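## Task

From the laundry pile, take the red tank top and set it on the table half belonging to the left arm, separated from the other garments. All other garments must stay on the half that holds the pile. Nothing may end up on the floor or draped over a table edge. Dropping or tossing laundry is allowed. Anything that stays put only because the robot is holding it does not count. Finish with both grippers released and moved away.

## Robot and tools

Robot: two arms, left_arm and right_arm, each with a parallel two-finger gripper, in a physics simulator. The world frame has its origin on the table top midway between the arms; +x reaches out over the table, +z is up, and left_arm sits on the +y side, so the left arm's half of the table is the +y half. The names left and right refer to the arms, not to image sides.

Gripper frame: fingers point along the gripper's own +z and close along its own y. The reported end_effector_position is the point between the finger pads, roughly 1 cm short of the fingertips.

The 14-number row (used by execute_actions rows and by move target): numbers 1-7 are left_arm dx, dy, dz, rx, ry, rz, opening; numbers 8-14 are the same for right_arm. Always give all 14, each a plain number in [-1, 1], even if one arm should not move. dx..rz are an offset, not a pose: they are expressed in that gripper's own axes and counted from the gripper pose in the most recent result that reported it (or, before any such result in the scene and for second or later calls in one reply, from where the robot is when the action begins). Scale: 1.0 equals 0.6 m of translation or 180 degrees of rotation; rx, ry, rz form a single rotation vector. Opening is absolute: +1 fully open (0.094 m), -1 closed.

execute_actions(actions, pictures): actions is a list with at most one item. An empty list just reports the state. {"rows": [...], "steps": n} runs up to 15 control steps of 1/30 s (default 15); each row drives one step and the final row repeats if rows run short. Each row is measured from the same base pose, not from the row before. {"steps": n} without rows waits up to 300 steps, counted from the previous result. pictures (boolean) toggles camera images. A rejected call sends nothing.

move(target, speed): target is one 14-number row as above; each gripper travels in a straight line toward its offset pose, both paths finishing together, lasting 0.5 to 10 s (cut off at 10 s). speed is the path's top speed in m/s, 0.002 to 0.5, default 0.25; rotation is capped at twice that in rad/s. Openings are sent at the start. Paths ignore obstacles and the other arm. The result adds a move: line giving the ending (done, off_target, moving, held, fault) and active limits (paced = the sent pose was clipped; held = a safety check blocked steps), plus each gripper's distance from its target.

wait(seconds): 0 to 10 s of letting the scene run with no new command.

zoom_image(camera, region): camera is cam_high, cam_left_wrist or cam_right_wrist (all 504x504); region is [x0, y0, x1, y1] pixels from the top-left, no larger than 504 by 504.

finished_scene(scene): ends the current scene (pass its number) irreversibly, grades it, and reveals the next task.

Results: a state line gives each gripper's position (m) and quaternion (wxyz) in the world frame; printed positions may be off, more so at long reach. grip_measured is the measured finger opening on the command scale; readings may be biased by about 1 mm. A Hand target line shows where the controller is driving each gripper. pose unreachable and HELD mark steps where the clearance check altered or blocked a command. FAULT or OVER-TEMPERATURE FAULT lines mean an arm was stopped. MOTOR HOT warns from 75 °C; 90 °C pauses that arm for 10 s; 100 °C makes it drop everything and fall. Camera calibration (intrinsics, distortion, world-to-camera transforms) is supplied and may be slightly off.

Motion behaviour: each step the commanded pose is clipped to within 70 mm and 16 degrees of the measured pose, so far targets need several actions; after an action the arm only continues to its last clipped pose. Arms tend to finish a centimetre or more low. Zero offsets are not idle: they pull the arm back to the base pose and can let it sag. To hold an arm still, send the offset back to its desired pose in the first call of a reply and zeros afterwards, raising the aim if it keeps sinking. The simulation keeps running while you reason between calls. Joint limits (rad): waist -2.618..3.054, shoulder 0..3.142, elbow 0..3.142, wrist pitch -1.571..1.571, wrist yaw -1.571..1.571, wrist roll -2.094..2.094.

Gripping: to hold something, command an opening about 0.03 below grip_measured; smaller margins grip more gently. Pads push about 50-62 N each, less on very thin cloth-like parts, and can spike on first contact.

Avoid: arm-to-arm collisions or pressing (can end the scene), fast or deep pushes into the table or pile, garments falling off or hanging over the edge, holding loads long enough to overheat. Approach gently, lift, carry to the +y half away from the rest, release, then move both grippers clear before calling finished_scene.

Each tool is called as name(argument=value, ...) on one line, values as JSON.

## Session

I'll start by looking at the scene.

execute_actions(actions=[])

Scene clock: 0.00 s of 6000.00 s.
left_arm: end_effector_position=(+0.3861, +0.2844, +0.4023) grip_measured=+1.000 end_effector_quat_wxyz=(+0.702, -0.015, +0.712, +0.008) | right_arm: end_effector_position=(+0.3745, -0.3190, +0.4145) grip_measured=+1.000 end_effector_quat_wxyz=(+0.714, +0.013, +0.699, -0.017)
Joint positions: left_arm=[-0.012  1.048  1.042 -0.009  0.004 -0.011  0.094] | right_arm=[ 0.001  1.055  1.059  0.017  0.    -0.005  0.094]
Joint velocities: left_arm=[ 0.002 -0.007 -0.007  0.022  0.007  0.007  0.   ] | right_arm=[-0.002 -0.002  0.002 -0.022 -0.007  0.007  0.   ]
Motor temperatures (°C, as the motors report them): left_arm=[25 27 26 24 27 26] | right_arm=[26 26 24 25 25 28]
Hand target (left_arm): +0.382, +0.284, +0.418; +0.716, -0.016, +0.698, +0.007
Hand target (right_arm): +0.372, -0.319, +0.421; +0.719, +0.013, +0.695, -0.018

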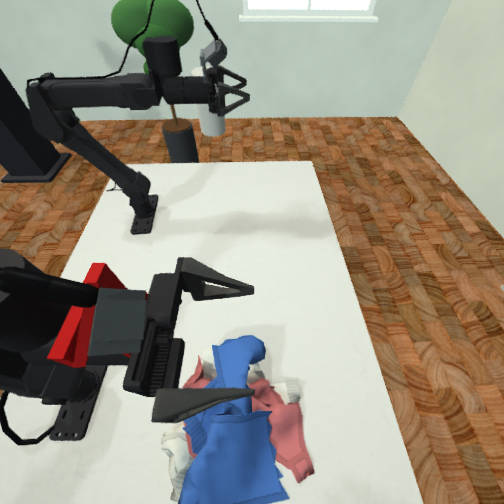

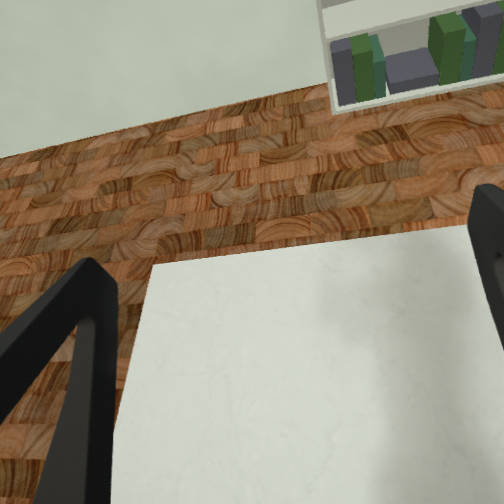

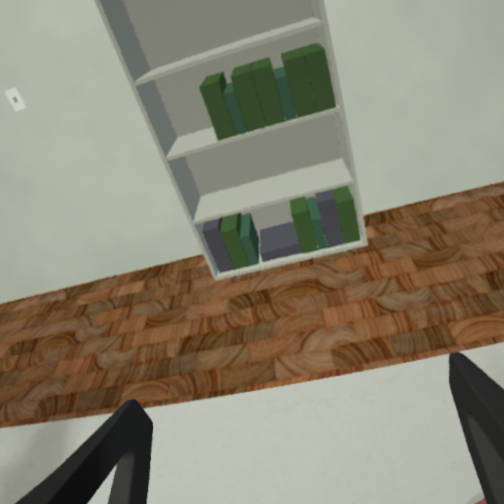

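zoom_image(camera="cam_high", region=[130, 310, 340, 504])

move(target=[0,0,0,0,0,0,1, 0,0,0,0,0.5,0,1], speed=0.3)

Region (130, 310, 340, 504) of cam_high's 504x504 image, scaled by 2.400, with more detail than that image has; it fills the top 466 rows of this view, and the rest is white.

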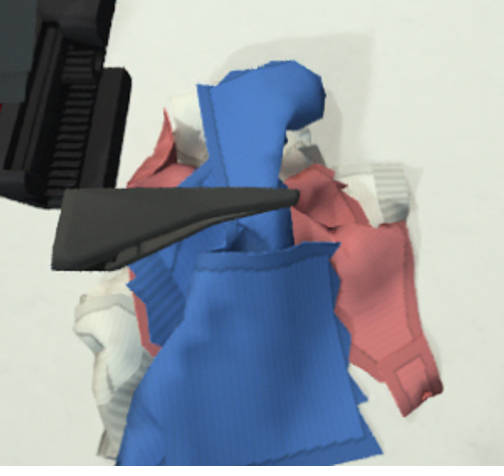

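Scene clock: 10.90 s of 6000.00 s.
left_arm: end_effector_position=(+0.3861, +0.2844, +0.4015) grip_measured=+1.000 end_effector_quat_wxyz=(+0.701, -0.015, +0.713, +0.008) | right_arm: end_effector_position=(+0.3780, -0.3191, +0.4081) grip_measured=+1.000 end_effector_quat_wxyz=(+0.375, +0.018, +0.927, -0.009)
Joint positions: left_arm=[-0.012  1.048  1.042 -0.013  0.004 -0.011  0.094] | right_arm=[ 0.001  1.774  2.514 -1.541  0.    -0.005  0.094]
Joint velocities: left_arm=[-0.002  0.027 -0.012  0.066 -0.007 -0.051  0.   ] | right_arm=[ 0.012  0.012 -0.002 -0.022  0.022  0.022  0.   ]
Motor temperatures (°C, as the motors report them): left_arm=[25 27 27 27 27 26] | right_arm=[26 26 25 28 25 28]
Hand target (left_arm): +0.386, +0.284, +0.402; +0.702, -0.015, +0.712, +0.008
Hand target (right_arm): +0.378, -0.319, +0.410; +0.377, +0.018, +0.926, -0.009
Off the commanded pose (left_arm): 0.001 m, 0 deg.
Off the commanded pose (right_arm): 0.007 m, 43 deg; orientation clipped at the last step of the last action.
joint sent to its limit (right arm) — the command would take joint 4 (wrist pitch) past its lower limit, so that joint was sent only as far as its limit.
After step 90, 4.93 s passed at rest.
move: off_target (right_arm); limits=paced
camera_calibration (this result's frames):
cam_left_wrist: T_world_to_cam=[[0.0215381, -0.967665, -0.251316, 0.367233], [-0.802843, 0.133063, -0.581151, 0.508399], [0.595801, 0.214284, -0.774018, 0.109842], [0, 0, 0, 1]] pos_world=[0.334812, 0.264172, 0.472768]
cam_right_wrist: T_world_to_cam=[[-0.197264, -0.950482, -0.240147, -0.125784], [-0.954308, 0.24226, -0.174948, 0.559621], [0.224463, 0.194664, -0.954842, 0.481841], [0, 0, 0, 1]] pos_world=[0.401083, -0.348926, 0.52778]

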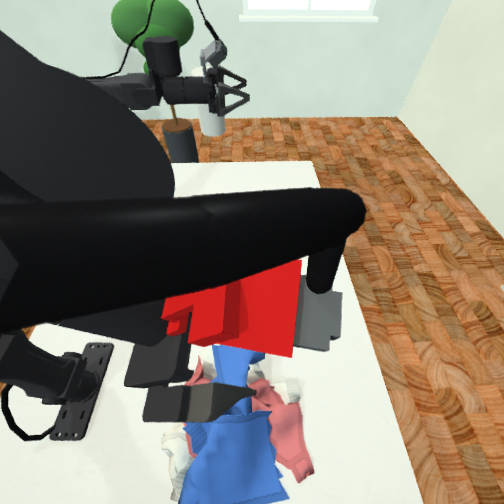

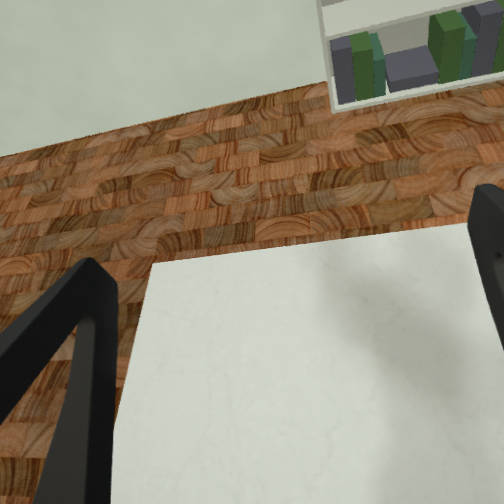

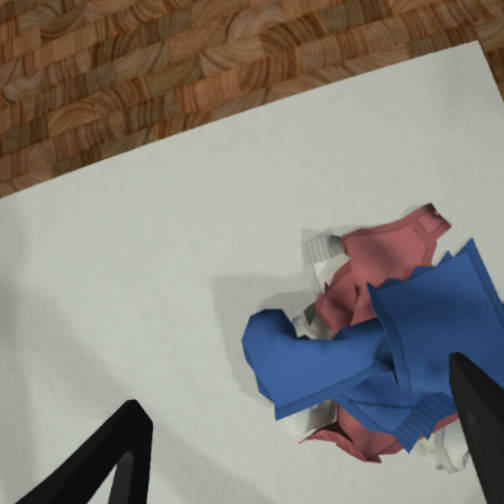

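move(target=[0,0,0,0,0,0,1, 0.173,-0.278,0.431,0,0.244,0,1], speed=0.3)

Scene clock: 54.20 s of 6000.00 s.
left_arm: end_effector_position=(+0.3861, +0.2844, +0.4006) grip_measured=+1.000 end_effector_quat_wxyz=(+0.699, -0.015, +0.715, +0.008) | right_arm: end_effector_position=(+0.4698, -0.4883, +0.1334) grip_measured=+1.000 end_effector_quat_wxyz=(+0.094, +0.022, +0.995, -0.032)
Joint positions: left_arm=[-0.012  1.048  1.042 -0.016  0.004 -0.011  0.094] | right_arm=[-0.328  2.508  2.685 -1.548 -0.005 -0.329  0.094]
Joint velocities: left_arm=[ 0.007 -0.002 -0.002  0.081  0.007 -0.051  0.   ] | right_arm=[ 0.012 -0.002 -0.017 -0.007  0.007 -0.037  0.   ]
Motor temperatures (°C, as the motors report them): left_arm=[25 27 27 30 27 26] | right_arm=[26 28 26 29 25 28]
Hand target (left_arm): +0.386, +0.284, +0.401; +0.701, -0.015, +0.713, +0.008
Hand target (right_arm): +0.470, -0.492, +0.144; +0.106, +0.020, +0.993, -0.041
Off the commanded pose (left_arm): 0.001 m, 0 deg.
Off the commanded pose (right_arm): 0.019 m, 11 deg.
joint sent to its limit (right arm) — the command would take joint 4 (wrist pitch) past its lower limit, so that joint was sent only as far as its limit.
After step 90, 38.40 s passed at rest.
move: off_target (right_arm)
camera_calibration (this result's frames):
cam_left_wrist: T_world_to_cam=[[0.0206759, -0.967697, -0.251266, 0.36734], [-0.804832, 0.13299, -0.57841, 0.50758], [0.593142, 0.214186, -0.776084, 0.111075], [0, 0, 0, 1]] pos_world=[0.335039, 0.26418, 0.472093]
cam_right_wrist: T_world_to_cam=[[-0.313505, -0.9477, -0.0598324, -0.302544], [-0.889405, 0.270978, 0.368144, 0.551155], [-0.332676, 0.16863, -0.927842, 0.477281], [0, 0, 0, 1]] pos_world=[0.554131, -0.516556, 0.221835]

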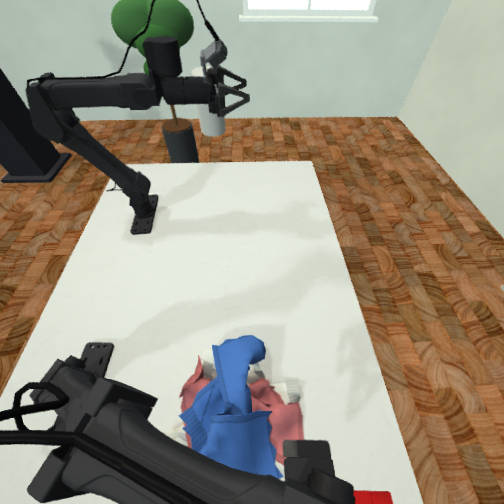

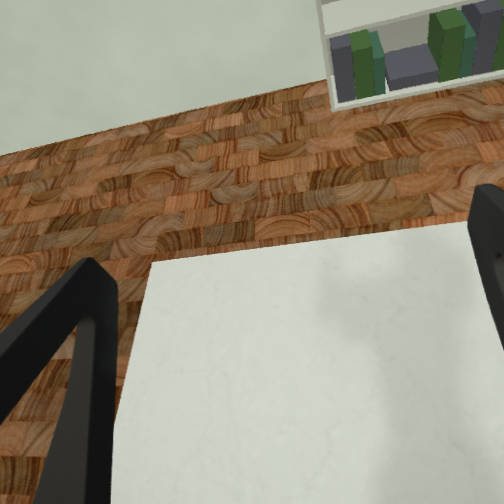

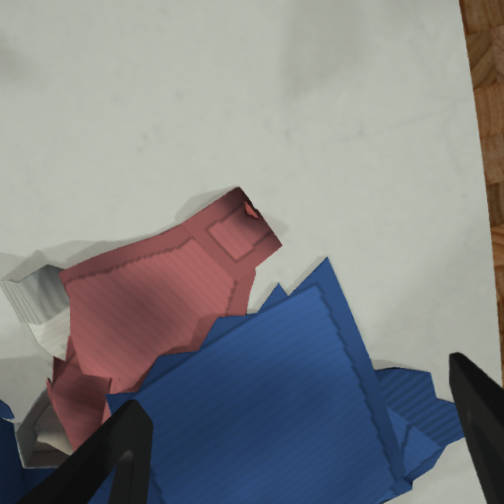

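move(target=[0,0,0,0,0,0,1, 0.0,0.013,0.178,0,0.06,0,1], speed=0.15)

Scene clock: 69.03 s of 6000.00 s.
left_arm: end_effector_position=(+0.3861, +0.2844, +0.3998) grip_measured=+1.000 end_effector_quat_wxyz=(+0.698, -0.016, +0.716, +0.008) | right_arm: end_effector_position=(+0.4827, -0.4873, +0.0199) grip_measured=+1.000 end_effector_quat_wxyz=(+0.013, +0.024, +0.999, -0.028)
Joint positions: left_arm=[-0.012  1.048  1.042 -0.02   0.004 -0.011  0.094] | right_arm=[-0.301  2.816  2.836 -1.548  0.044 -0.299  0.094]
Joint velocities: left_arm=[ 0.007 -0.007 -0.007 -0.022 -0.066  0.007  0.   ] | right_arm=[ 0.012 -0.007  0.032  0.007  0.007  0.007  0.   ]
Motor temperatures (°C, as the motors report them): left_arm=[25 27 28 31 27 26] | right_arm=[26 32 27 28 25 28]
Hand target (left_arm): +0.386, +0.284, +0.401; +0.699, -0.015, +0.715, +0.008
Hand target (right_arm): +0.487, -0.486, +0.027; +0.023, +0.024, +0.999, -0.036
Off the commanded pose (left_arm): 0.001 m, 0 deg.
Off the commanded pose (right_arm): 0.011 m, 1 deg.
joint sent to its limit (right arm) — the command would take joint 4 (wrist pitch) past its lower limit, so that joint was sent only as far as its limit.
After step 90, 10.73 s passed at rest.
move: off_target (right_arm)
camera_calibration (this result's frames):
cam_left_wrist: T_world_to_cam=[[0.0198139, -0.967729, -0.251213, 0.367446], [-0.806812, 0.132917, -0.575662, 0.506756], [0.590476, 0.214088, -0.778142, 0.112304], [0, 0, 0, 1]] pos_world=[0.335264, 0.264189, 0.471417]
cam_right_wrist: T_world_to_cam=[[-0.328018, -0.944469, -0.0195831, -0.296564], [-0.815574, 0.27267, 0.510382, 0.566498], [-0.4767, 0.183386, -0.859725, 0.451424], [0, 0, 0, 1]] pos_world=[0.579937, -0.517347, 0.0931621]

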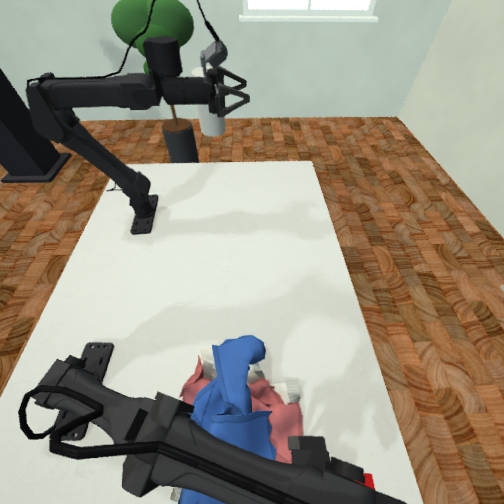

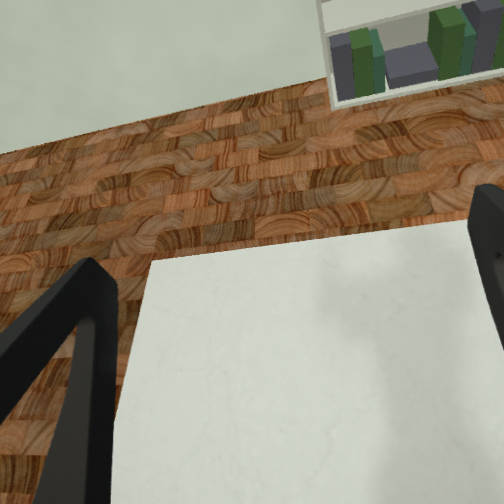

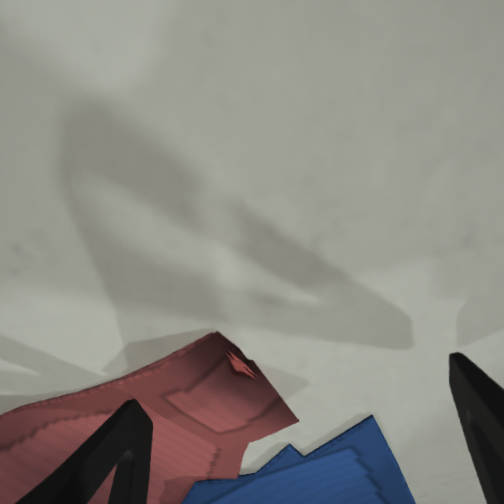

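execute_actions(actions=[{"rows": [[0,0,0,0,0,0,1, 0,0.012,0.008,0,0,0,1],[0,0,0,0,0,0,1, 0,0.012,0.008,0,0,0,1],[0,0,0,0,0,0,1, 0,0.012,0.008,0,0,0,1],[0,0,0,0,0,0,1, 0,0.012,0.008,0,0,0,1],[0,0,0,0,0,0,1, 0,0.012,0.008,0,0,0,1],[0,0,0,0,0,0,1, 0,0.012,0.008,0,0,0,-1]], "steps": 15}], pictures=false)

execute_actions(actions=[{"rows": [[0,0,0,0,0,0,1, 0,0,0,0,0,0,-1]], "steps": 15}])

Scene clock: 76.73 s of 6000.00 s.
left_arm: end_effector_position=(+0.3860, +0.2844, +0.3989) grip_measured=+1.000 end_effector_quat_wxyz=(+0.697, -0.016, +0.717, +0.008) | right_arm: end_effector_position=(+0.4812, -0.4742, +0.0146) grip_measured=-0.966 end_effector_quat_wxyz=(+0.004, +0.018, +1.000, -0.015)
Joint positions: left_arm=[-0.012  1.048  1.042 -0.023  0.004 -0.011  0.094] | right_arm=[-0.285  2.792  2.767 -1.529  0.025 -0.293  0.002]
Joint velocities: left_arm=[-0.012 -0.002 -0.002 -0.037 -0.022 -0.007  0.   ] | right_arm=[ 0.007 -0.056 -0.11   0.037 -0.007  0.081 -0.001]
Motor temperatures (°C, as the motors report them): left_arm=[25 27 28 31 27 26] | right_arm=[26 34 27 28 25 28]
Hand target (left_arm): +0.386, +0.284, +0.400; +0.698, -0.016, +0.716, +0.008
Hand target (right_arm): +0.483, -0.480, +0.015; +0.010, +0.024, +0.999, -0.026
Off the commanded pose (left_arm): 0.001 m, 0 deg.
Off the commanded pose (right_arm): 0.006 m, 2 deg.
Steps of this call (steps 1 to 90: nothing new was sent; then 4.20 s passed at rest; steps 91 to 105: all 15 steps of this action). Readings (end_effector_position):
91: left_arm (+0.3861, +0.2844, +0.3997) | right_arm (+0.4827, -0.4876, +0.0196)
92: left_arm (+0.3861, +0.2844, +0.3996) | right_arm (+0.4820, -0.4873, +0.0182)
94: left_arm (+0.3861, +0.2844, +0.3993) | right_arm (+0.4817, -0.4867, +0.0171)
98: left_arm (+0.3861, +0.2844, +0.3990) | right_arm (+0.4810, -0.4806, +0.0153)
105: the state above

Scene clock: 77.23 s of 6000.00 s.
left_arm: end_effector_position=(+0.3860, +0.2844, +0.3981) grip_measured=+1.000 end_effector_quat_wxyz=(+0.696, -0.016, +0.718, +0.008) | right_arm: end_effector_position=(+0.4812, -0.4740, +0.0146) grip_measured=-0.966 end_effector_quat_wxyz=(+0.004, +0.018, +1.000, -0.014)
Joint positions: left_arm=[-0.012  1.048  1.042 -0.027  0.004 -0.011  0.094] | right_arm=[-0.285  2.792  2.766 -1.529  0.024 -0.293  0.002]
Joint velocities: left_arm=[ 0.007  0.002 -0.002  0.007 -0.022 -0.051  0.   ] | right_arm=[-0.002 -0.017  0.002  0.051  0.022  0.007 -0.   ]
Motor temperatures (°C, as the motors report them): left_arm=[25 27 28 31 27 26] | right_arm=[26 34 27 28 25 28]
Hand target (left_arm): +0.386, +0.284, +0.399; +0.697, -0.016, +0.717, +0.008
Hand target (right_arm): +0.481, -0.474, +0.015; +0.004, +0.018, +1.000, -0.015
Off the commanded pose (left_arm): 0.001 m, 0 deg.
Off the commanded pose (right_arm): 0.000 m, 0 deg.
Steps of this call (steps 1 to 15: all 15 steps of this action). Readings (end_effector_position):
1: left_arm (+0.3860, +0.2844, +0.3988) | right_arm (+0.4811, -0.4742, +0.0146)
2: left_arm (+0.3860, +0.2844, +0.3987) | right_arm (+0.4811, -0.4742, +0.0146)
4: left_arm (+0.3860, +0.2844, +0.3985) | right_arm (+0.4812, -0.4740, +0.0146)
8: left_arm (+0.3860, +0.2844, +0.3983) | right_arm (+0.4812, -0.4740, +0.0146)
15: the state above
camera_calibration (this result's frames):
cam_left_wrist: T_world_to_cam=[[0.0180905, -0.967792, -0.251099, 0.367655], [-0.810743, 0.132773, -0.570146, 0.505097], [0.585122, 0.213891, -0.782229, 0.114756], [0, 0, 0, 1]] pos_world=[0.335707, 0.264205, 0.470062]
cam_right_wrist: T_world_to_cam=[[-0.318252, -0.947187, -0.039404, -0.290337], [-0.809143, 0.249743, 0.531898, 0.550116], [-0.493966, 0.201161, -0.845891, 0.46021], [0, 0, 0, 1]] pos_world=[0.58005, -0.504968, 0.0852414]

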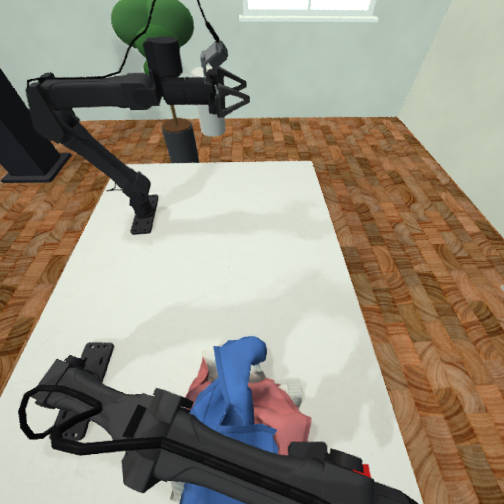

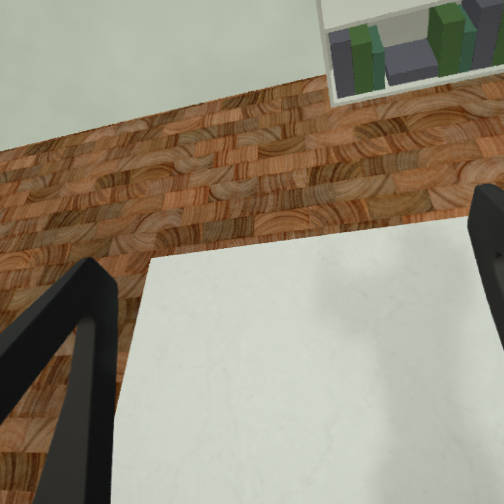

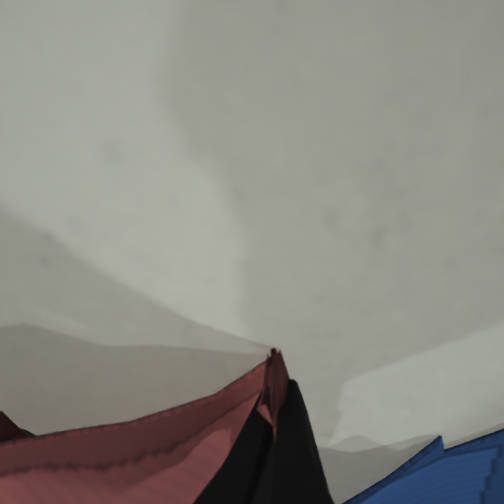

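move(target=[0,0,0,0,0,0,1, 0,0,-0.5,0,0,0,-1], speed=0.15)

Scene clock: 84.33 s of 6000.00 s.
left_arm: end_effector_position=(+0.3860, +0.2844, +0.3972) grip_measured=+1.000 end_effector_quat_wxyz=(+0.694, -0.016, +0.719, +0.008) | right_arm: end_effector_position=(+0.4808, -0.4704, +0.2979) grip_measured=-0.966 end_effector_quat_wxyz=(+0.294, +0.018, +0.950, -0.105)
Joint positions: left_arm=[-0.012  1.048  1.042 -0.03   0.004 -0.011  0.094] | right_arm=[-0.278  2.291  2.852 -1.497  0.024 -0.293  0.002]
Joint velocities: left_arm=[-0.002 -0.007 -0.007  0.037 -0.022  0.051  0.   ] | right_arm=[ 0.007  0.007  0.002  0.051  0.022  0.022 -0.   ]
Motor temperatures (°C, as the motors report them): left_arm=[25 27 28 32 27 26] | right_arm=[26 35 27 28 25 28]
Hand target (left_arm): +0.386, +0.284, +0.398; +0.696, -0.016, +0.718, +0.008
Hand target (right_arm): +0.483, -0.467, +0.318; +0.321, +0.016, +0.940, -0.114
Off the commanded pose (left_arm): 0.001 m, 0 deg.
Off the commanded pose (right_arm): 0.017 m, 35 deg; orientation clipped at the last step of the last action.
elbow stopped short (right arm): the move would have taken joint 3 (elbow) straighter than the controller allows; a more bent joint 3 avoids this.
After step 90, 1.67 s passed at rest.
move: off_target (right_arm); limits=paced
camera_calibration (this result's frames):
cam_left_wrist: T_world_to_cam=[[0.0172291, -0.967824, -0.251037, 0.367757], [-0.812695, 0.132701, -0.567378, 0.504261], [0.582435, 0.213792, -0.784259, 0.115978], [0, 0, 0, 1]] pos_world=[0.335925, 0.264213, 0.469384]
cam_right_wrist: T_world_to_cam=[[-0.291286, -0.956184, -0.0293971, -0.295995], [-0.954583, 0.292536, -0.0565245, 0.663588], [0.0626475, 0.0115972, -0.997968, 0.387532], [0, 0, 0, 1]] pos_world=[0.522952, -0.481643, 0.415552]

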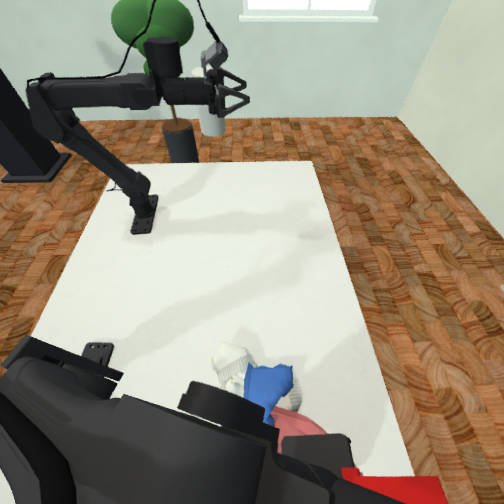

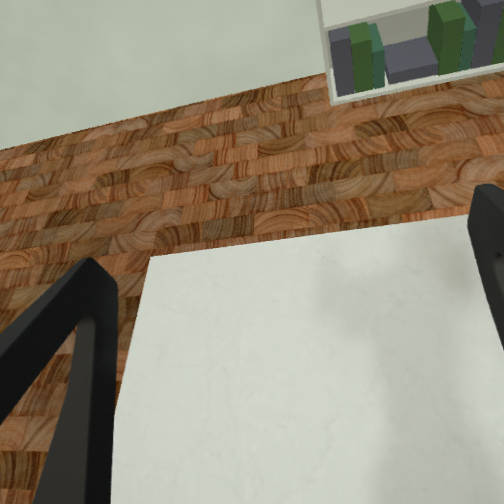

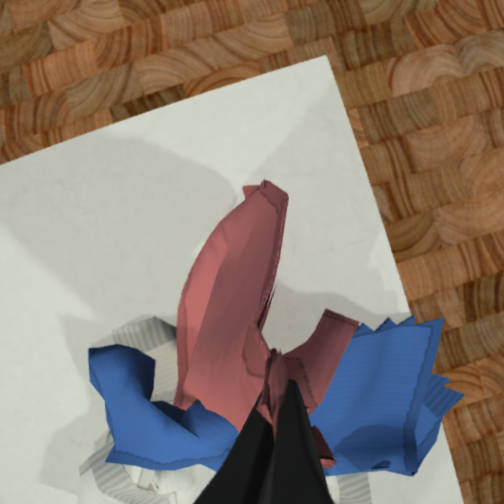

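move(target=[0,0,0,0,0,0,1, -0.081,0.037,-0.371,0,-0.1,0,-1], speed=0.2)

Scene clock: 109.93 s of 6000.00 s.
left_arm: end_effector_position=(+0.3860, +0.2844, +0.3964) grip_measured=+1.000 end_effector_quat_wxyz=(+0.693, -0.016, +0.720, +0.008) | right_arm: end_effector_position=(+0.4043, -0.4064, +0.4908) grip_measured=-0.966 end_effector_quat_wxyz=(+0.510, +0.002, +0.850, -0.131)
Joint positions: left_arm=[-0.012  1.048  1.042 -0.033  0.004 -0.011  0.094] | right_arm=[-0.198  1.913  2.862 -1.41   0.011 -0.243  0.002]
Joint velocities: left_arm=[-0.002 -0.007 -0.017 -0.081  0.007 -0.022  0.   ] | right_arm=[-0.007 -0.002 -0.002 -0.022 -0.037  0.022  0.   ]
Motor temperatures (°C, as the motors report them): left_arm=[25 27 28 32 27 26] | right_arm=[26 34 27 30 25 28]
Hand target (left_arm): +0.386, +0.284, +0.397; +0.695, -0.016, +0.719, +0.008
Hand target (right_arm): +0.402, -0.401, +0.504; +0.530, +0.001, +0.838, -0.130
Off the commanded pose (left_arm): 0.001 m, 0 deg.
Off the commanded pose (right_arm): 0.012 m, 10 deg.
elbow stopped short (right arm): the move would have taken joint 3 (elbow) straighter than the controller allows; a more bent joint 3 avoids this.
move: off_target (right_arm)
camera_calibration (this result's frames):
cam_left_wrist: T_world_to_cam=[[0.0163679, -0.967856, -0.250973, 0.367858], [-0.814637, 0.132629, -0.564603, 0.503421], [0.57974, 0.213693, -0.78628, 0.117197], [0, 0, 0, 1]] pos_world=[0.33614, 0.264221, 0.468705]
cam_right_wrist: T_world_to_cam=[[-0.212841, -0.975, -0.0638325, -0.273925], [-0.83372, 0.21529, -0.508489, 0.724231], [0.509519, -0.0550086, -0.858699, 0.307962], [0, 0, 0, 1]] pos_world=[0.388591, -0.406056, 0.615224]

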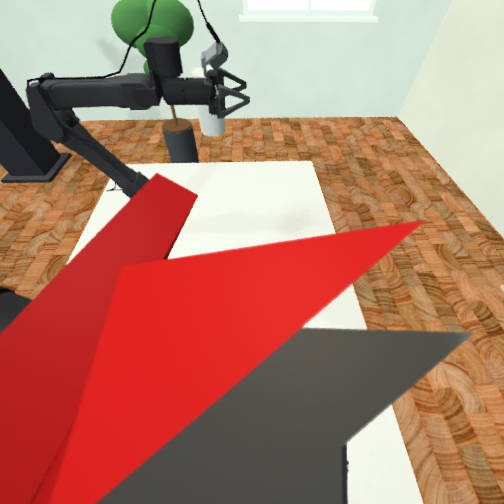

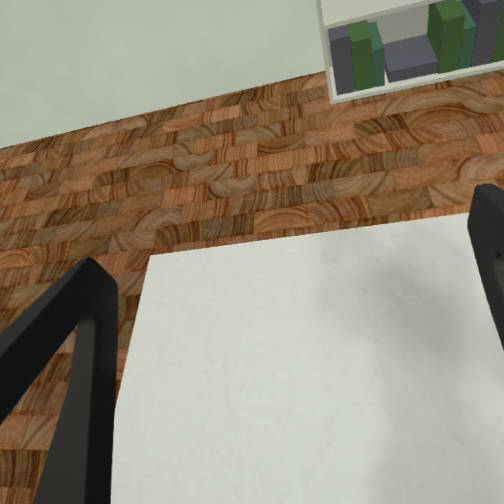

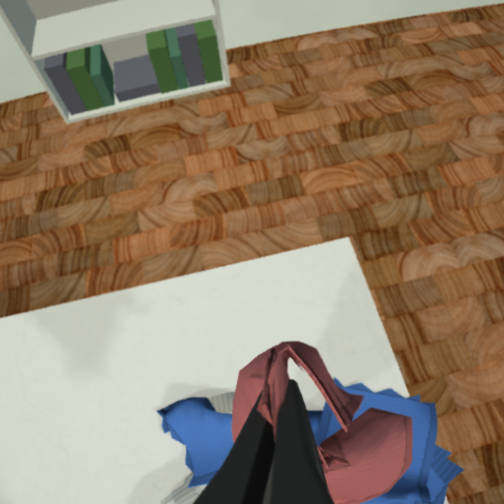

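move(target=[0,0,0,0,0,0,1, 0.064,0.96,-0.259,-0.313,-0.08,-0.161,-1], speed=0.3)

Scene clock: 121.43 s of 6000.00 s.
left_arm: end_effector_position=(+0.3859, +0.2844, +0.3955) grip_measured=+1.000 end_effector_quat_wxyz=(+0.692, -0.016, +0.722, +0.008) | right_arm: end_effector_position=(+0.3319, +0.1854, +0.3985) grip_measured=-0.966 end_effector_quat_wxyz=(+0.517, -0.440, +0.712, +0.175)
Joint positions: left_arm=[-0.012  1.048  1.042 -0.037  0.004 -0.011  0.094] | right_arm=[ 1.036  2.29   2.854 -0.981  0.102 -0.182  0.002]
Joint velocities: left_arm=[ 0.007 -0.002 -0.002 -0.066 -0.007  0.066  0.   ] | right_arm=[ 0.012 -0.002 -0.012 -0.081 -0.007 -0.037  0.   ]
Motor temperatures (°C, as the motors report them): left_arm=[25 27 28 33 27 26] | right_arm=[26 32 27 32 25 28]
Hand target (left_arm): +0.386, +0.284, +0.396; +0.693, -0.016, +0.720, +0.008
Hand target (right_arm): +0.328, +0.184, +0.406; +0.521, -0.443, +0.707, +0.179
Off the commanded pose (left_arm): 0.001 m, 0 deg.
Off the commanded pose (right_arm): 0.006 m, 3 deg.
elbow stopped short (right arm): the move would have taken joint 3 (elbow) straighter than the controller allows; a more bent joint 3 avoids this.
move: off_target (right_arm)
camera_calibration (this result's frames):
cam_left_wrist: T_world_to_cam=[[0.015507, -0.967887, -0.250905, 0.367958], [-0.816569, 0.132558, -0.561821, 0.502577], [0.577039, 0.213594, -0.788291, 0.118413], [0, 0, 0, 1]] pos_world=[0.336354, 0.264229, 0.468025]
cam_right_wrist: T_world_to_cam=[[0.789449, -0.608307, -0.0820603, -0.111591], [-0.545726, -0.634376, -0.547494, 0.56708], [0.280987, 0.477001, -0.832776, 0.265028], [0, 0, 0, 1]] pos_world=[0.323096, 0.165442, 0.522024]

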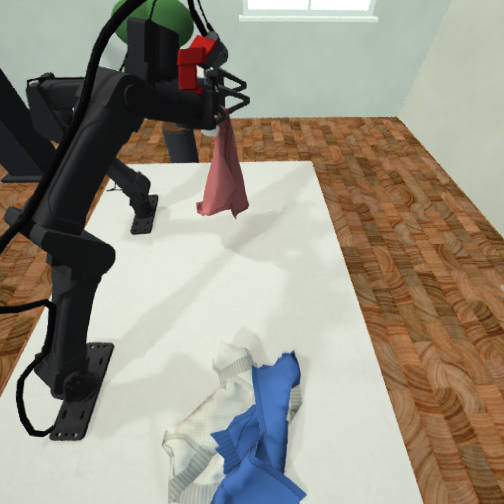

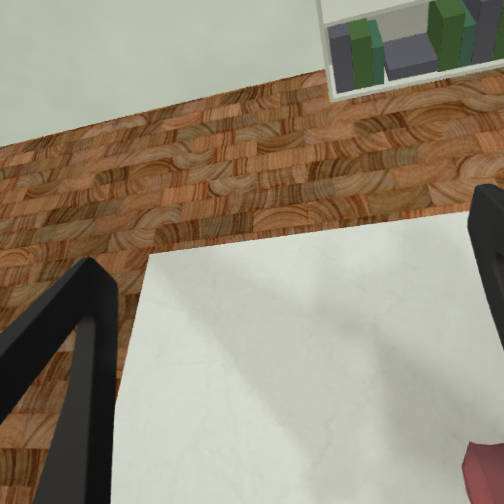

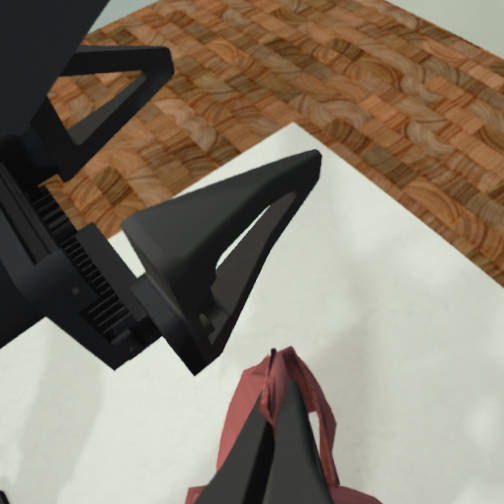

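move(target=[0,0,0,0,0,0,1, 0.252,0.058,0.114,0,0,0,-1], speed=0.25)

execute_actions(actions=[{"rows": [[0,0,0,0,0,0,1, 0,0,0,0,0,0,1]], "steps": 15}], pictures=false)

move(target=[0,0,0,0,0,0,1, -0.25,-0.35,0.1,0,0,0,1], speed=0.3)

Scene clock: 134.23 s of 6000.00 s.
left_arm: end_effector_position=(+0.3859, +0.2844, +0.3947) grip_measured=+1.000 end_effector_quat_wxyz=(+0.691, -0.016, +0.723, +0.008) | right_arm: end_effector_position=(+0.3304, +0.1833, +0.2101) grip_measured=-0.966 end_effector_quat_wxyz=(+0.500, -0.446, +0.723, +0.169)
Joint positions: left_arm=[-0.012  1.048  1.042 -0.04   0.004 -0.011  0.094] | right_arm=[ 1.036  1.969  1.563 -0.057  0.101 -0.175  0.002]
Joint velocities: left_arm=[ 0.007  0.007  0.002 -0.051 -0.037 -0.081  0.   ] | right_arm=[-0.012  0.002 -0.017  0.066  0.007 -0.037 -0.001]
Motor temperatures (°C, as the motors report them): left_arm=[25 27 28 33 27 26] | right_arm=[26 34 27 33 25 28]
Hand target (left_arm): +0.386, +0.284, +0.396; +0.692, -0.016, +0.722, +0.008
Hand target (right_arm): +0.330, +0.184, +0.230; +0.517, -0.440, +0.713, +0.175
Off the commanded pose (left_arm): 0.001 m, 0 deg.
Off the commanded pose (right_arm): 0.019 m, 3 deg.
move: off_target (right_arm); limits=paced
camera_calibration (this result's frames):
cam_left_wrist: T_world_to_cam=[[0.0146462, -0.967919, -0.250835, 0.368056], [-0.818492, 0.132487, -0.559033, 0.501729], [0.574331, 0.213494, -0.790294, 0.119627], [0, 0, 0, 1]] pos_world=[0.336565, 0.264237, 0.467345]
cam_right_wrist: T_world_to_cam=[[0.785542, -0.613015, -0.0844797, -0.124525], [-0.562761, -0.650929, -0.509501, 0.462426], [0.257341, 0.447776, -0.856313, 0.127663], [0, 0, 0, 1]] pos_world=[0.325201, 0.167507, 0.334406]

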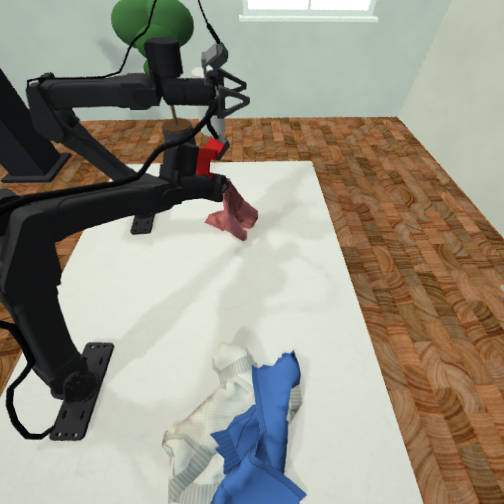

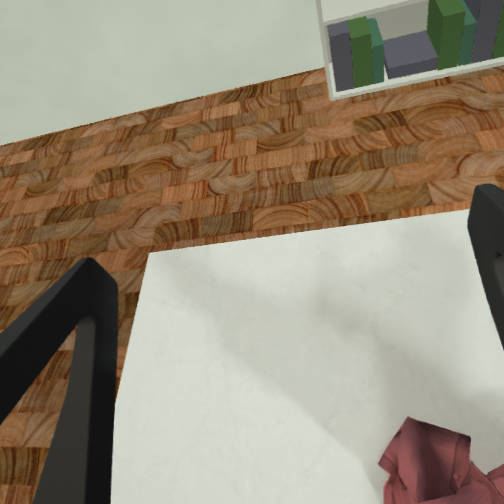

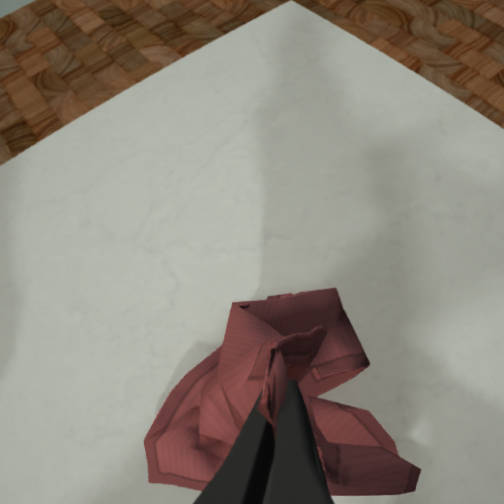

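Scene clock: 134.73 s of 6000.00 s.
left_arm: end_effector_position=(+0.3858, +0.2844, +0.3938) grip_measured=+1.000 end_effector_quat_wxyz=(+0.690, -0.016, +0.724, +0.008) | right_arm: end_effector_position=(+0.3305, +0.1833, +0.2102) grip_measured=+1.000 end_effector_quat_wxyz=(+0.500, -0.446, +0.723, +0.169)
Joint positions: left_arm=[-0.012  1.048  1.042 -0.044  0.004 -0.011  0.094] | right_arm=[ 1.036  1.969  1.563 -0.056  0.101 -0.175  0.094]
Joint velocities: left_arm=[ 0.002 -0.012 -0.012  0.037  0.022  0.066  0.   ] | right_arm=[ 0.012  0.022  0.012 -0.007 -0.007  0.037  0.   ]
Motor temperatures (°C, as the motors report them): left_arm=[25 27 28 33 27 26] | right_arm=[26 34 27 33 25 28]
Hand target (left_arm): +0.386, +0.284, +0.395; +0.691, -0.016, +0.723, +0.008
Hand target (right_arm): +0.330, +0.183, +0.210; +0.500, -0.446, +0.723, +0.169
Off the commanded pose (left_arm): 0.001 m, 0 deg.
Off the commanded pose (right_arm): 0.000 m, 0 deg.
Steps of this call (steps 1 to 15: all 15 steps of this action). Readings (end_effector_position):
1: left_arm (+0.3859, +0.2844, +0.3946) | right_arm (+0.3305, +0.1833, +0.2102)
2: left_arm (+0.3859, +0.2844, +0.3944) | right_arm (+0.3305, +0.1833, +0.2102)
4: left_arm (+0.3859, +0.2844, +0.3942) | right_arm (+0.3305, +0.1833, +0.2102)
8: left_arm (+0.3859, +0.2844, +0.3939) | right_arm (+0.3305, +0.1833, +0.2102)
15: the state above

Scene clock: 137.23 s of 6000.00 s.
left_arm: end_effector_position=(+0.3858, +0.2844, +0.3929) grip_measured=+1.000 end_effector_quat_wxyz=(+0.688, -0.016, +0.725, +0.008) | right_arm: end_effector_position=(+0.5509, +0.1738, +0.3488) grip_measured=+1.000 end_effector_quat_wxyz=(+0.699, -0.345, +0.598, +0.187)
Joint positions: left_arm=[-0.012  1.048  1.042 -0.048  0.004 -0.011  0.094] | right_arm=[ 0.724  2.68   2.851 -0.124 -0.104 -0.258  0.094]
Joint velocities: left_arm=[-0.002 -0.022 -0.002  0.007  0.051  0.022  0.   ] | right_arm=[-0.012 -0.007  0.007  0.007  0.007  0.022  0.   ]
Motor temperatures (°C, as the motors report them): left_arm=[25 27 28 33 27 26] | right_arm=[26 34 27 33 25 28]
Hand target (left_arm): +0.386, +0.284, +0.394; +0.689, -0.016, +0.724, +0.008
Hand target (right_arm): +0.549, +0.178, +0.352; +0.706, -0.339, +0.592, +0.190
Off the commanded pose (left_arm): 0.001 m, 0 deg.
Off the commanded pose (right_arm): 0.011 m, 29 deg; orientation clipped at the last step of the last action.
elbow stopped short (right arm): the move would have taken joint 3 (elbow) straighter than the controller allows; a more bent joint 3 avoids this.
move: off_target (right_arm); limits=paced
camera_calibration (this result's frames):
cam_left_wrist: T_world_to_cam=[[0.01283, -0.967986, -0.250676, 0.368261], [-0.82252, 0.132339, -0.553125, 0.499924], [0.568592, 0.213282, -0.79449, 0.12218], [0, 0, 0, 1]] pos_world=[0.337002, 0.264253, 0.465906]
cam_right_wrist: T_world_to_cam=[[0.750728, -0.660223, -0.0226429, -0.286024], [-0.348128, -0.366255, -0.862939, 0.606586], [0.56144, 0.655715, -0.504801, -0.132292], [0, 0, 0, 1]] pos_world=[0.500171, 0.120072, 0.450189]

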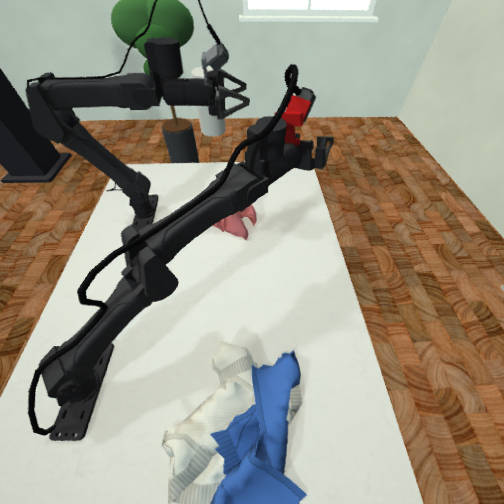

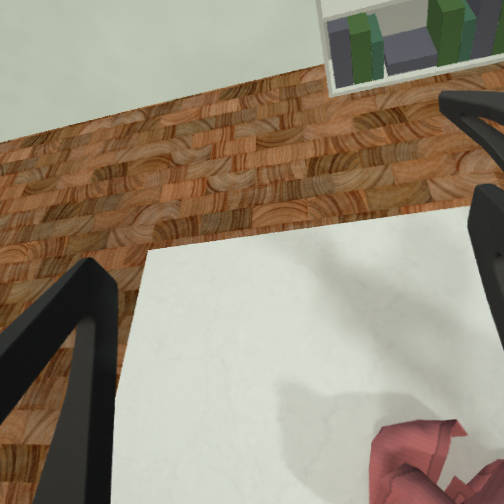

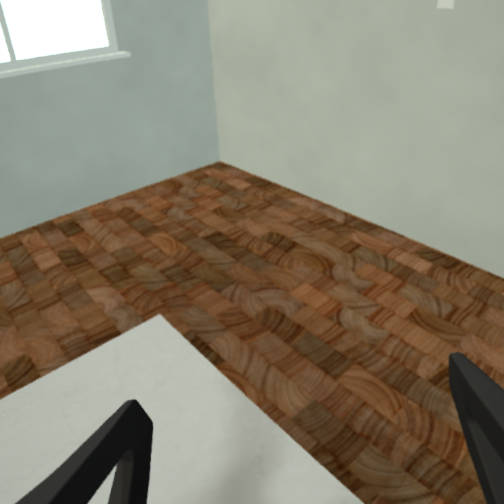

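move(target=[0,0,0,0,0,0,1, -0.037,-0.398,-0.784,0.241,0.065,-0.012,1], speed=0.3)

move(target=[0,0,0,0,0,0,1, 0,0,0,0,0.25,0,1], speed=0.3)

Scene clock: 154.27 s of 6000.00 s.
left_arm: end_effector_position=(+0.3858, +0.2844, +0.3920) grip_measured=+1.000 end_effector_quat_wxyz=(+0.687, -0.016, +0.727, +0.007) | right_arm: end_effector_position=(+0.3822, -0.3189, +0.4230) grip_measured=+1.000 end_effector_quat_wxyz=(+0.719, -0.093, +0.681, -0.100)
Joint positions: left_arm=[-0.012  1.048  1.042 -0.051  0.004 -0.011  0.094] | right_arm=[-0.031  1.087  1.075  0.066 -0.072 -0.27   0.094]
Joint velocities: left_arm=[-0.007  0.002  0.007 -0.051  0.037 -0.022  0.   ] | right_arm=[ 0.017 -0.002 -0.012 -0.022  0.022 -0.022  0.   ]
Motor temperatures (°C, as the motors report them): left_arm=[25 27 28 34 27 26] | right_arm=[26 35 28 35 25 28]
Hand target (left_arm): +0.386, +0.284, +0.393; +0.688, -0.016, +0.725, +0.008
Hand target (right_arm): +0.377, -0.320, +0.421; +0.717, -0.096, +0.683, -0.101
Off the commanded pose (left_arm): 0.001 m, 0 deg.
Off the commanded pose (right_arm): 0.015 m, 1 deg.
After step 90, 11.57 s passed at rest.
move: off_target (right_arm)
camera_calibration (this result's frames):
cam_left_wrist: T_world_to_cam=[[0.0119701, -0.968018, -0.250596, 0.368355], [-0.824413, 0.132269, -0.550317, 0.499063], [0.565863, 0.213182, -0.796463, 0.123385], [0, 0, 0, 1]] pos_world=[0.337206, 0.26426, 0.465223]
cam_right_wrist: T_world_to_cam=[[0.061962, -0.998018, -0.0109791, -0.332375], [-0.498834, -0.0214386, -0.866432, 0.600465], [0.86448, 0.0591626, -0.499174, 0.0144573], [0, 0, 0, 1]] pos_world=[0.307629, -0.319699, 0.52383]

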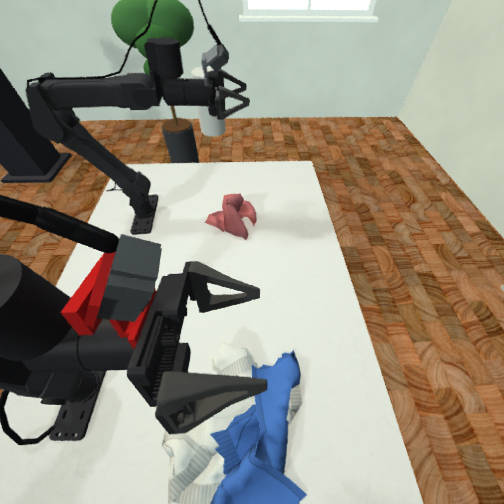

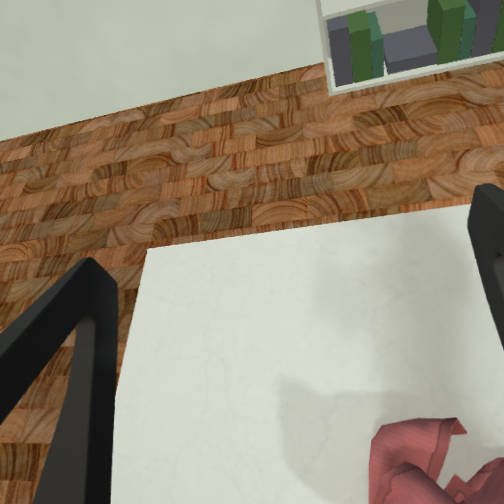

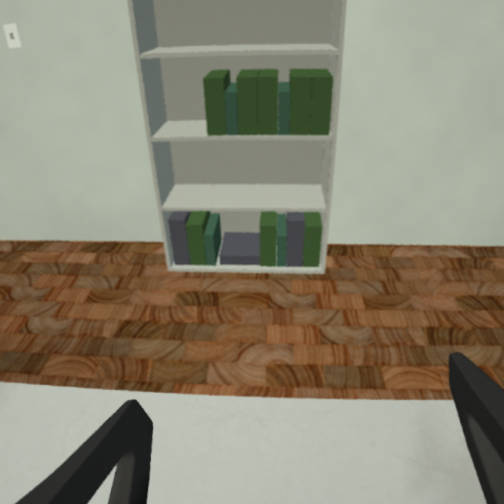

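Scene clock: 156.47 s of 6000.00 s.
left_arm: end_effector_position=(+0.3857, +0.2844, +0.3911) grip_measured=+1.000 end_effector_quat_wxyz=(+0.686, -0.016, +0.728, +0.007) | right_arm: end_effector_position=(+0.3842, -0.3203, +0.4196) grip_measured=+1.000 end_effector_quat_wxyz=(+0.406, -0.050, +0.904, -0.124)
Joint positions: left_arm=[-0.012  1.048  1.042 -0.055  0.004 -0.011  0.094] | right_arm=[ 0.101  1.693  2.363 -1.387  0.227 -0.157  0.094]
Joint velocities: left_arm=[ 0.012 -0.002 -0.002 -0.022  0.022 -0.037  0.   ] | right_arm=[-0.002  0.002  0.017 -0.081 -0.066  0.081  0.   ]
Motor temperatures (°C, as the motors report them): left_arm=[25 27 28 34 27 26] | right_arm=[26 35 28 35 25 28]
Hand target (left_arm): +0.386, +0.284, +0.392; +0.687, -0.016, +0.727, +0.007
Hand target (right_arm): +0.386, -0.319, +0.420; +0.404, -0.048, +0.905, -0.125
Off the commanded pose (left_arm): 0.001 m, 0 deg.
Off the commanded pose (right_arm): 0.004 m, 1 deg.
move: done
camera_calibration (this result's frames):
cam_left_wrist: T_world_to_cam=[[0.0110149, -0.968053, -0.250504, 0.368459], [-0.826505, 0.132192, -0.547189, 0.498102], [0.562822, 0.21307, -0.798644, 0.12472], [0, 0, 0, 1]] pos_world=[0.33743, 0.264268, 0.464463]
cam_right_wrist: T_world_to_cam=[[-0.150934, -0.988521, 0.0067909, -0.256531], [-0.945758, 0.142398, -0.292, 0.581624], [0.287681, -0.0504952, -0.956394, 0.389426], [0, 0, 0, 1]] pos_world=[0.399326, -0.316744, 0.544022]

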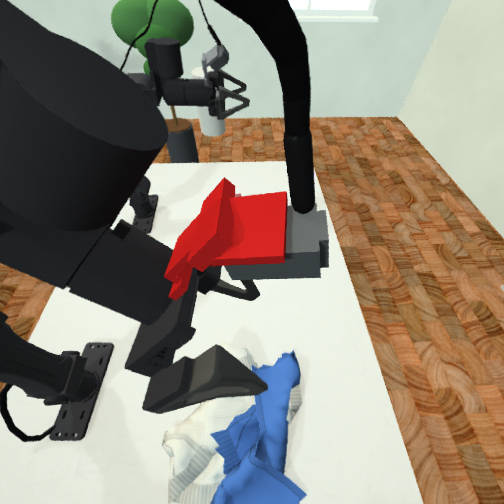

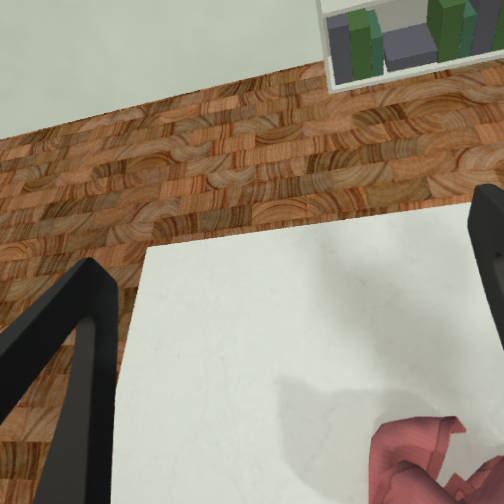

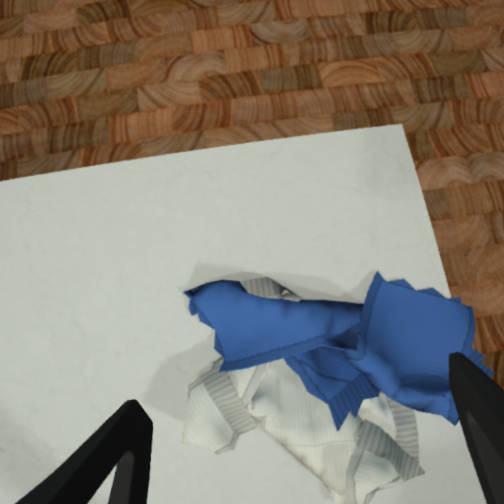

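zoom_image(camera="cam_right_wrist", region=[330, 230, 504, 440])

Region (330, 230, 504, 440) of cam_right_wrist's 504x504 image, scaled by 2.400, with more detail than that image has; it fills the left 418 columns of this view, and the rest is white.

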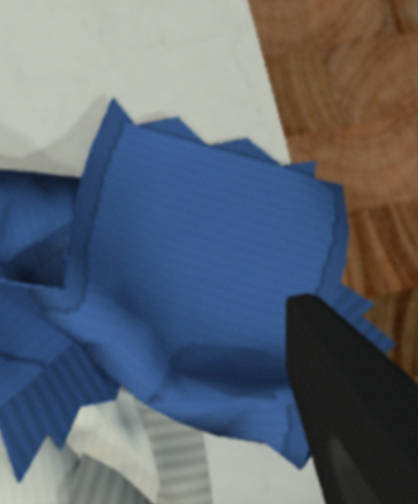

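move(target=[0,0,0,0,0,0,1, 0.407,-0.227,0.468,0,0.27,0,1], speed=0.3)

Scene clock: 181.03 s of 6000.00 s.
left_arm: end_effector_position=(+0.3856, +0.2844, +0.3902) grip_measured=+1.000 end_effector_quat_wxyz=(+0.684, -0.016, +0.729, +0.007) | right_arm: end_effector_position=(+0.4227, -0.5483, +0.0861) grip_measured=+1.000 end_effector_quat_wxyz=(-0.006, +0.005, +0.992, -0.128)
Joint positions: left_arm=[-0.012  1.048  1.042 -0.058  0.004 -0.011  0.094] | right_arm=[-0.389  2.439  2.354 -1.389  0.239 -0.436  0.094]
Joint velocities: left_arm=[ 0.002  0.012  0.012  0.022 -0.022 -0.081  0.   ] | right_arm=[-0.002 -0.007  0.012 -0.007  0.022  0.037  0.   ]
Motor temperatures (°C, as the motors report them): left_arm=[25 27 28 34 27 26] | right_arm=[26 31 27 33 25 28]
Hand target (left_arm): +0.386, +0.284, +0.391; +0.686, -0.016, +0.728, +0.007
Hand target (right_arm): +0.424, -0.552, +0.094; -0.003, +0.004, +0.991, -0.136
Off the commanded pose (left_arm): 0.001 m, 0 deg.
Off the commanded pose (right_arm): 0.015 m, 1 deg.
After step 90, 19.37 s passed at rest.
move: off_target (right_arm)
camera_calibration (this result's frames):
cam_left_wrist: T_world_to_cam=[[0.0101556, -0.968084, -0.250418, 0.368551], [-0.828377, 0.132123, -0.544366, 0.497233], [0.560079, 0.212969, -0.800597, 0.125919], [0, 0, 0, 1]] pos_world=[0.337629, 0.264276, 0.463779]
cam_right_wrist: T_world_to_cam=[[-0.29208, -0.938292, 0.185198, -0.402023], [-0.803641, 0.345767, 0.484361, 0.53771], [-0.518507, -0.00736032, -0.855041, 0.403655], [0, 0, 0, 1]] pos_world=[0.524001, -0.560166, 0.15915]

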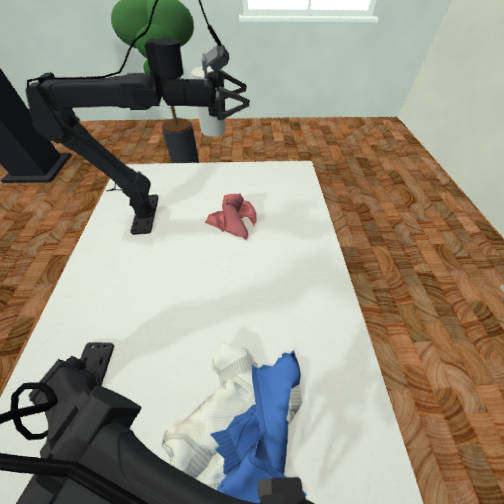

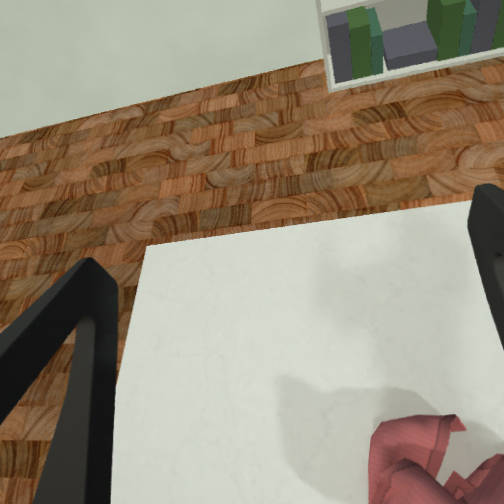

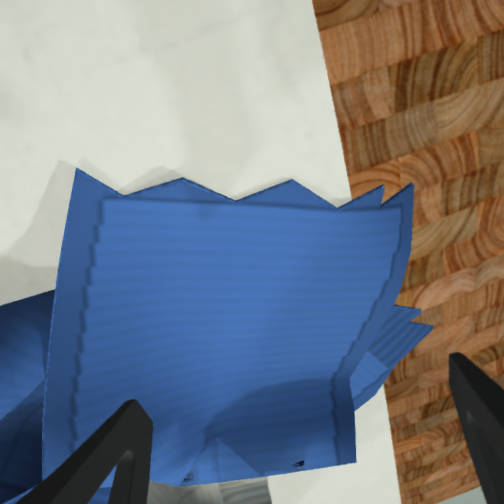

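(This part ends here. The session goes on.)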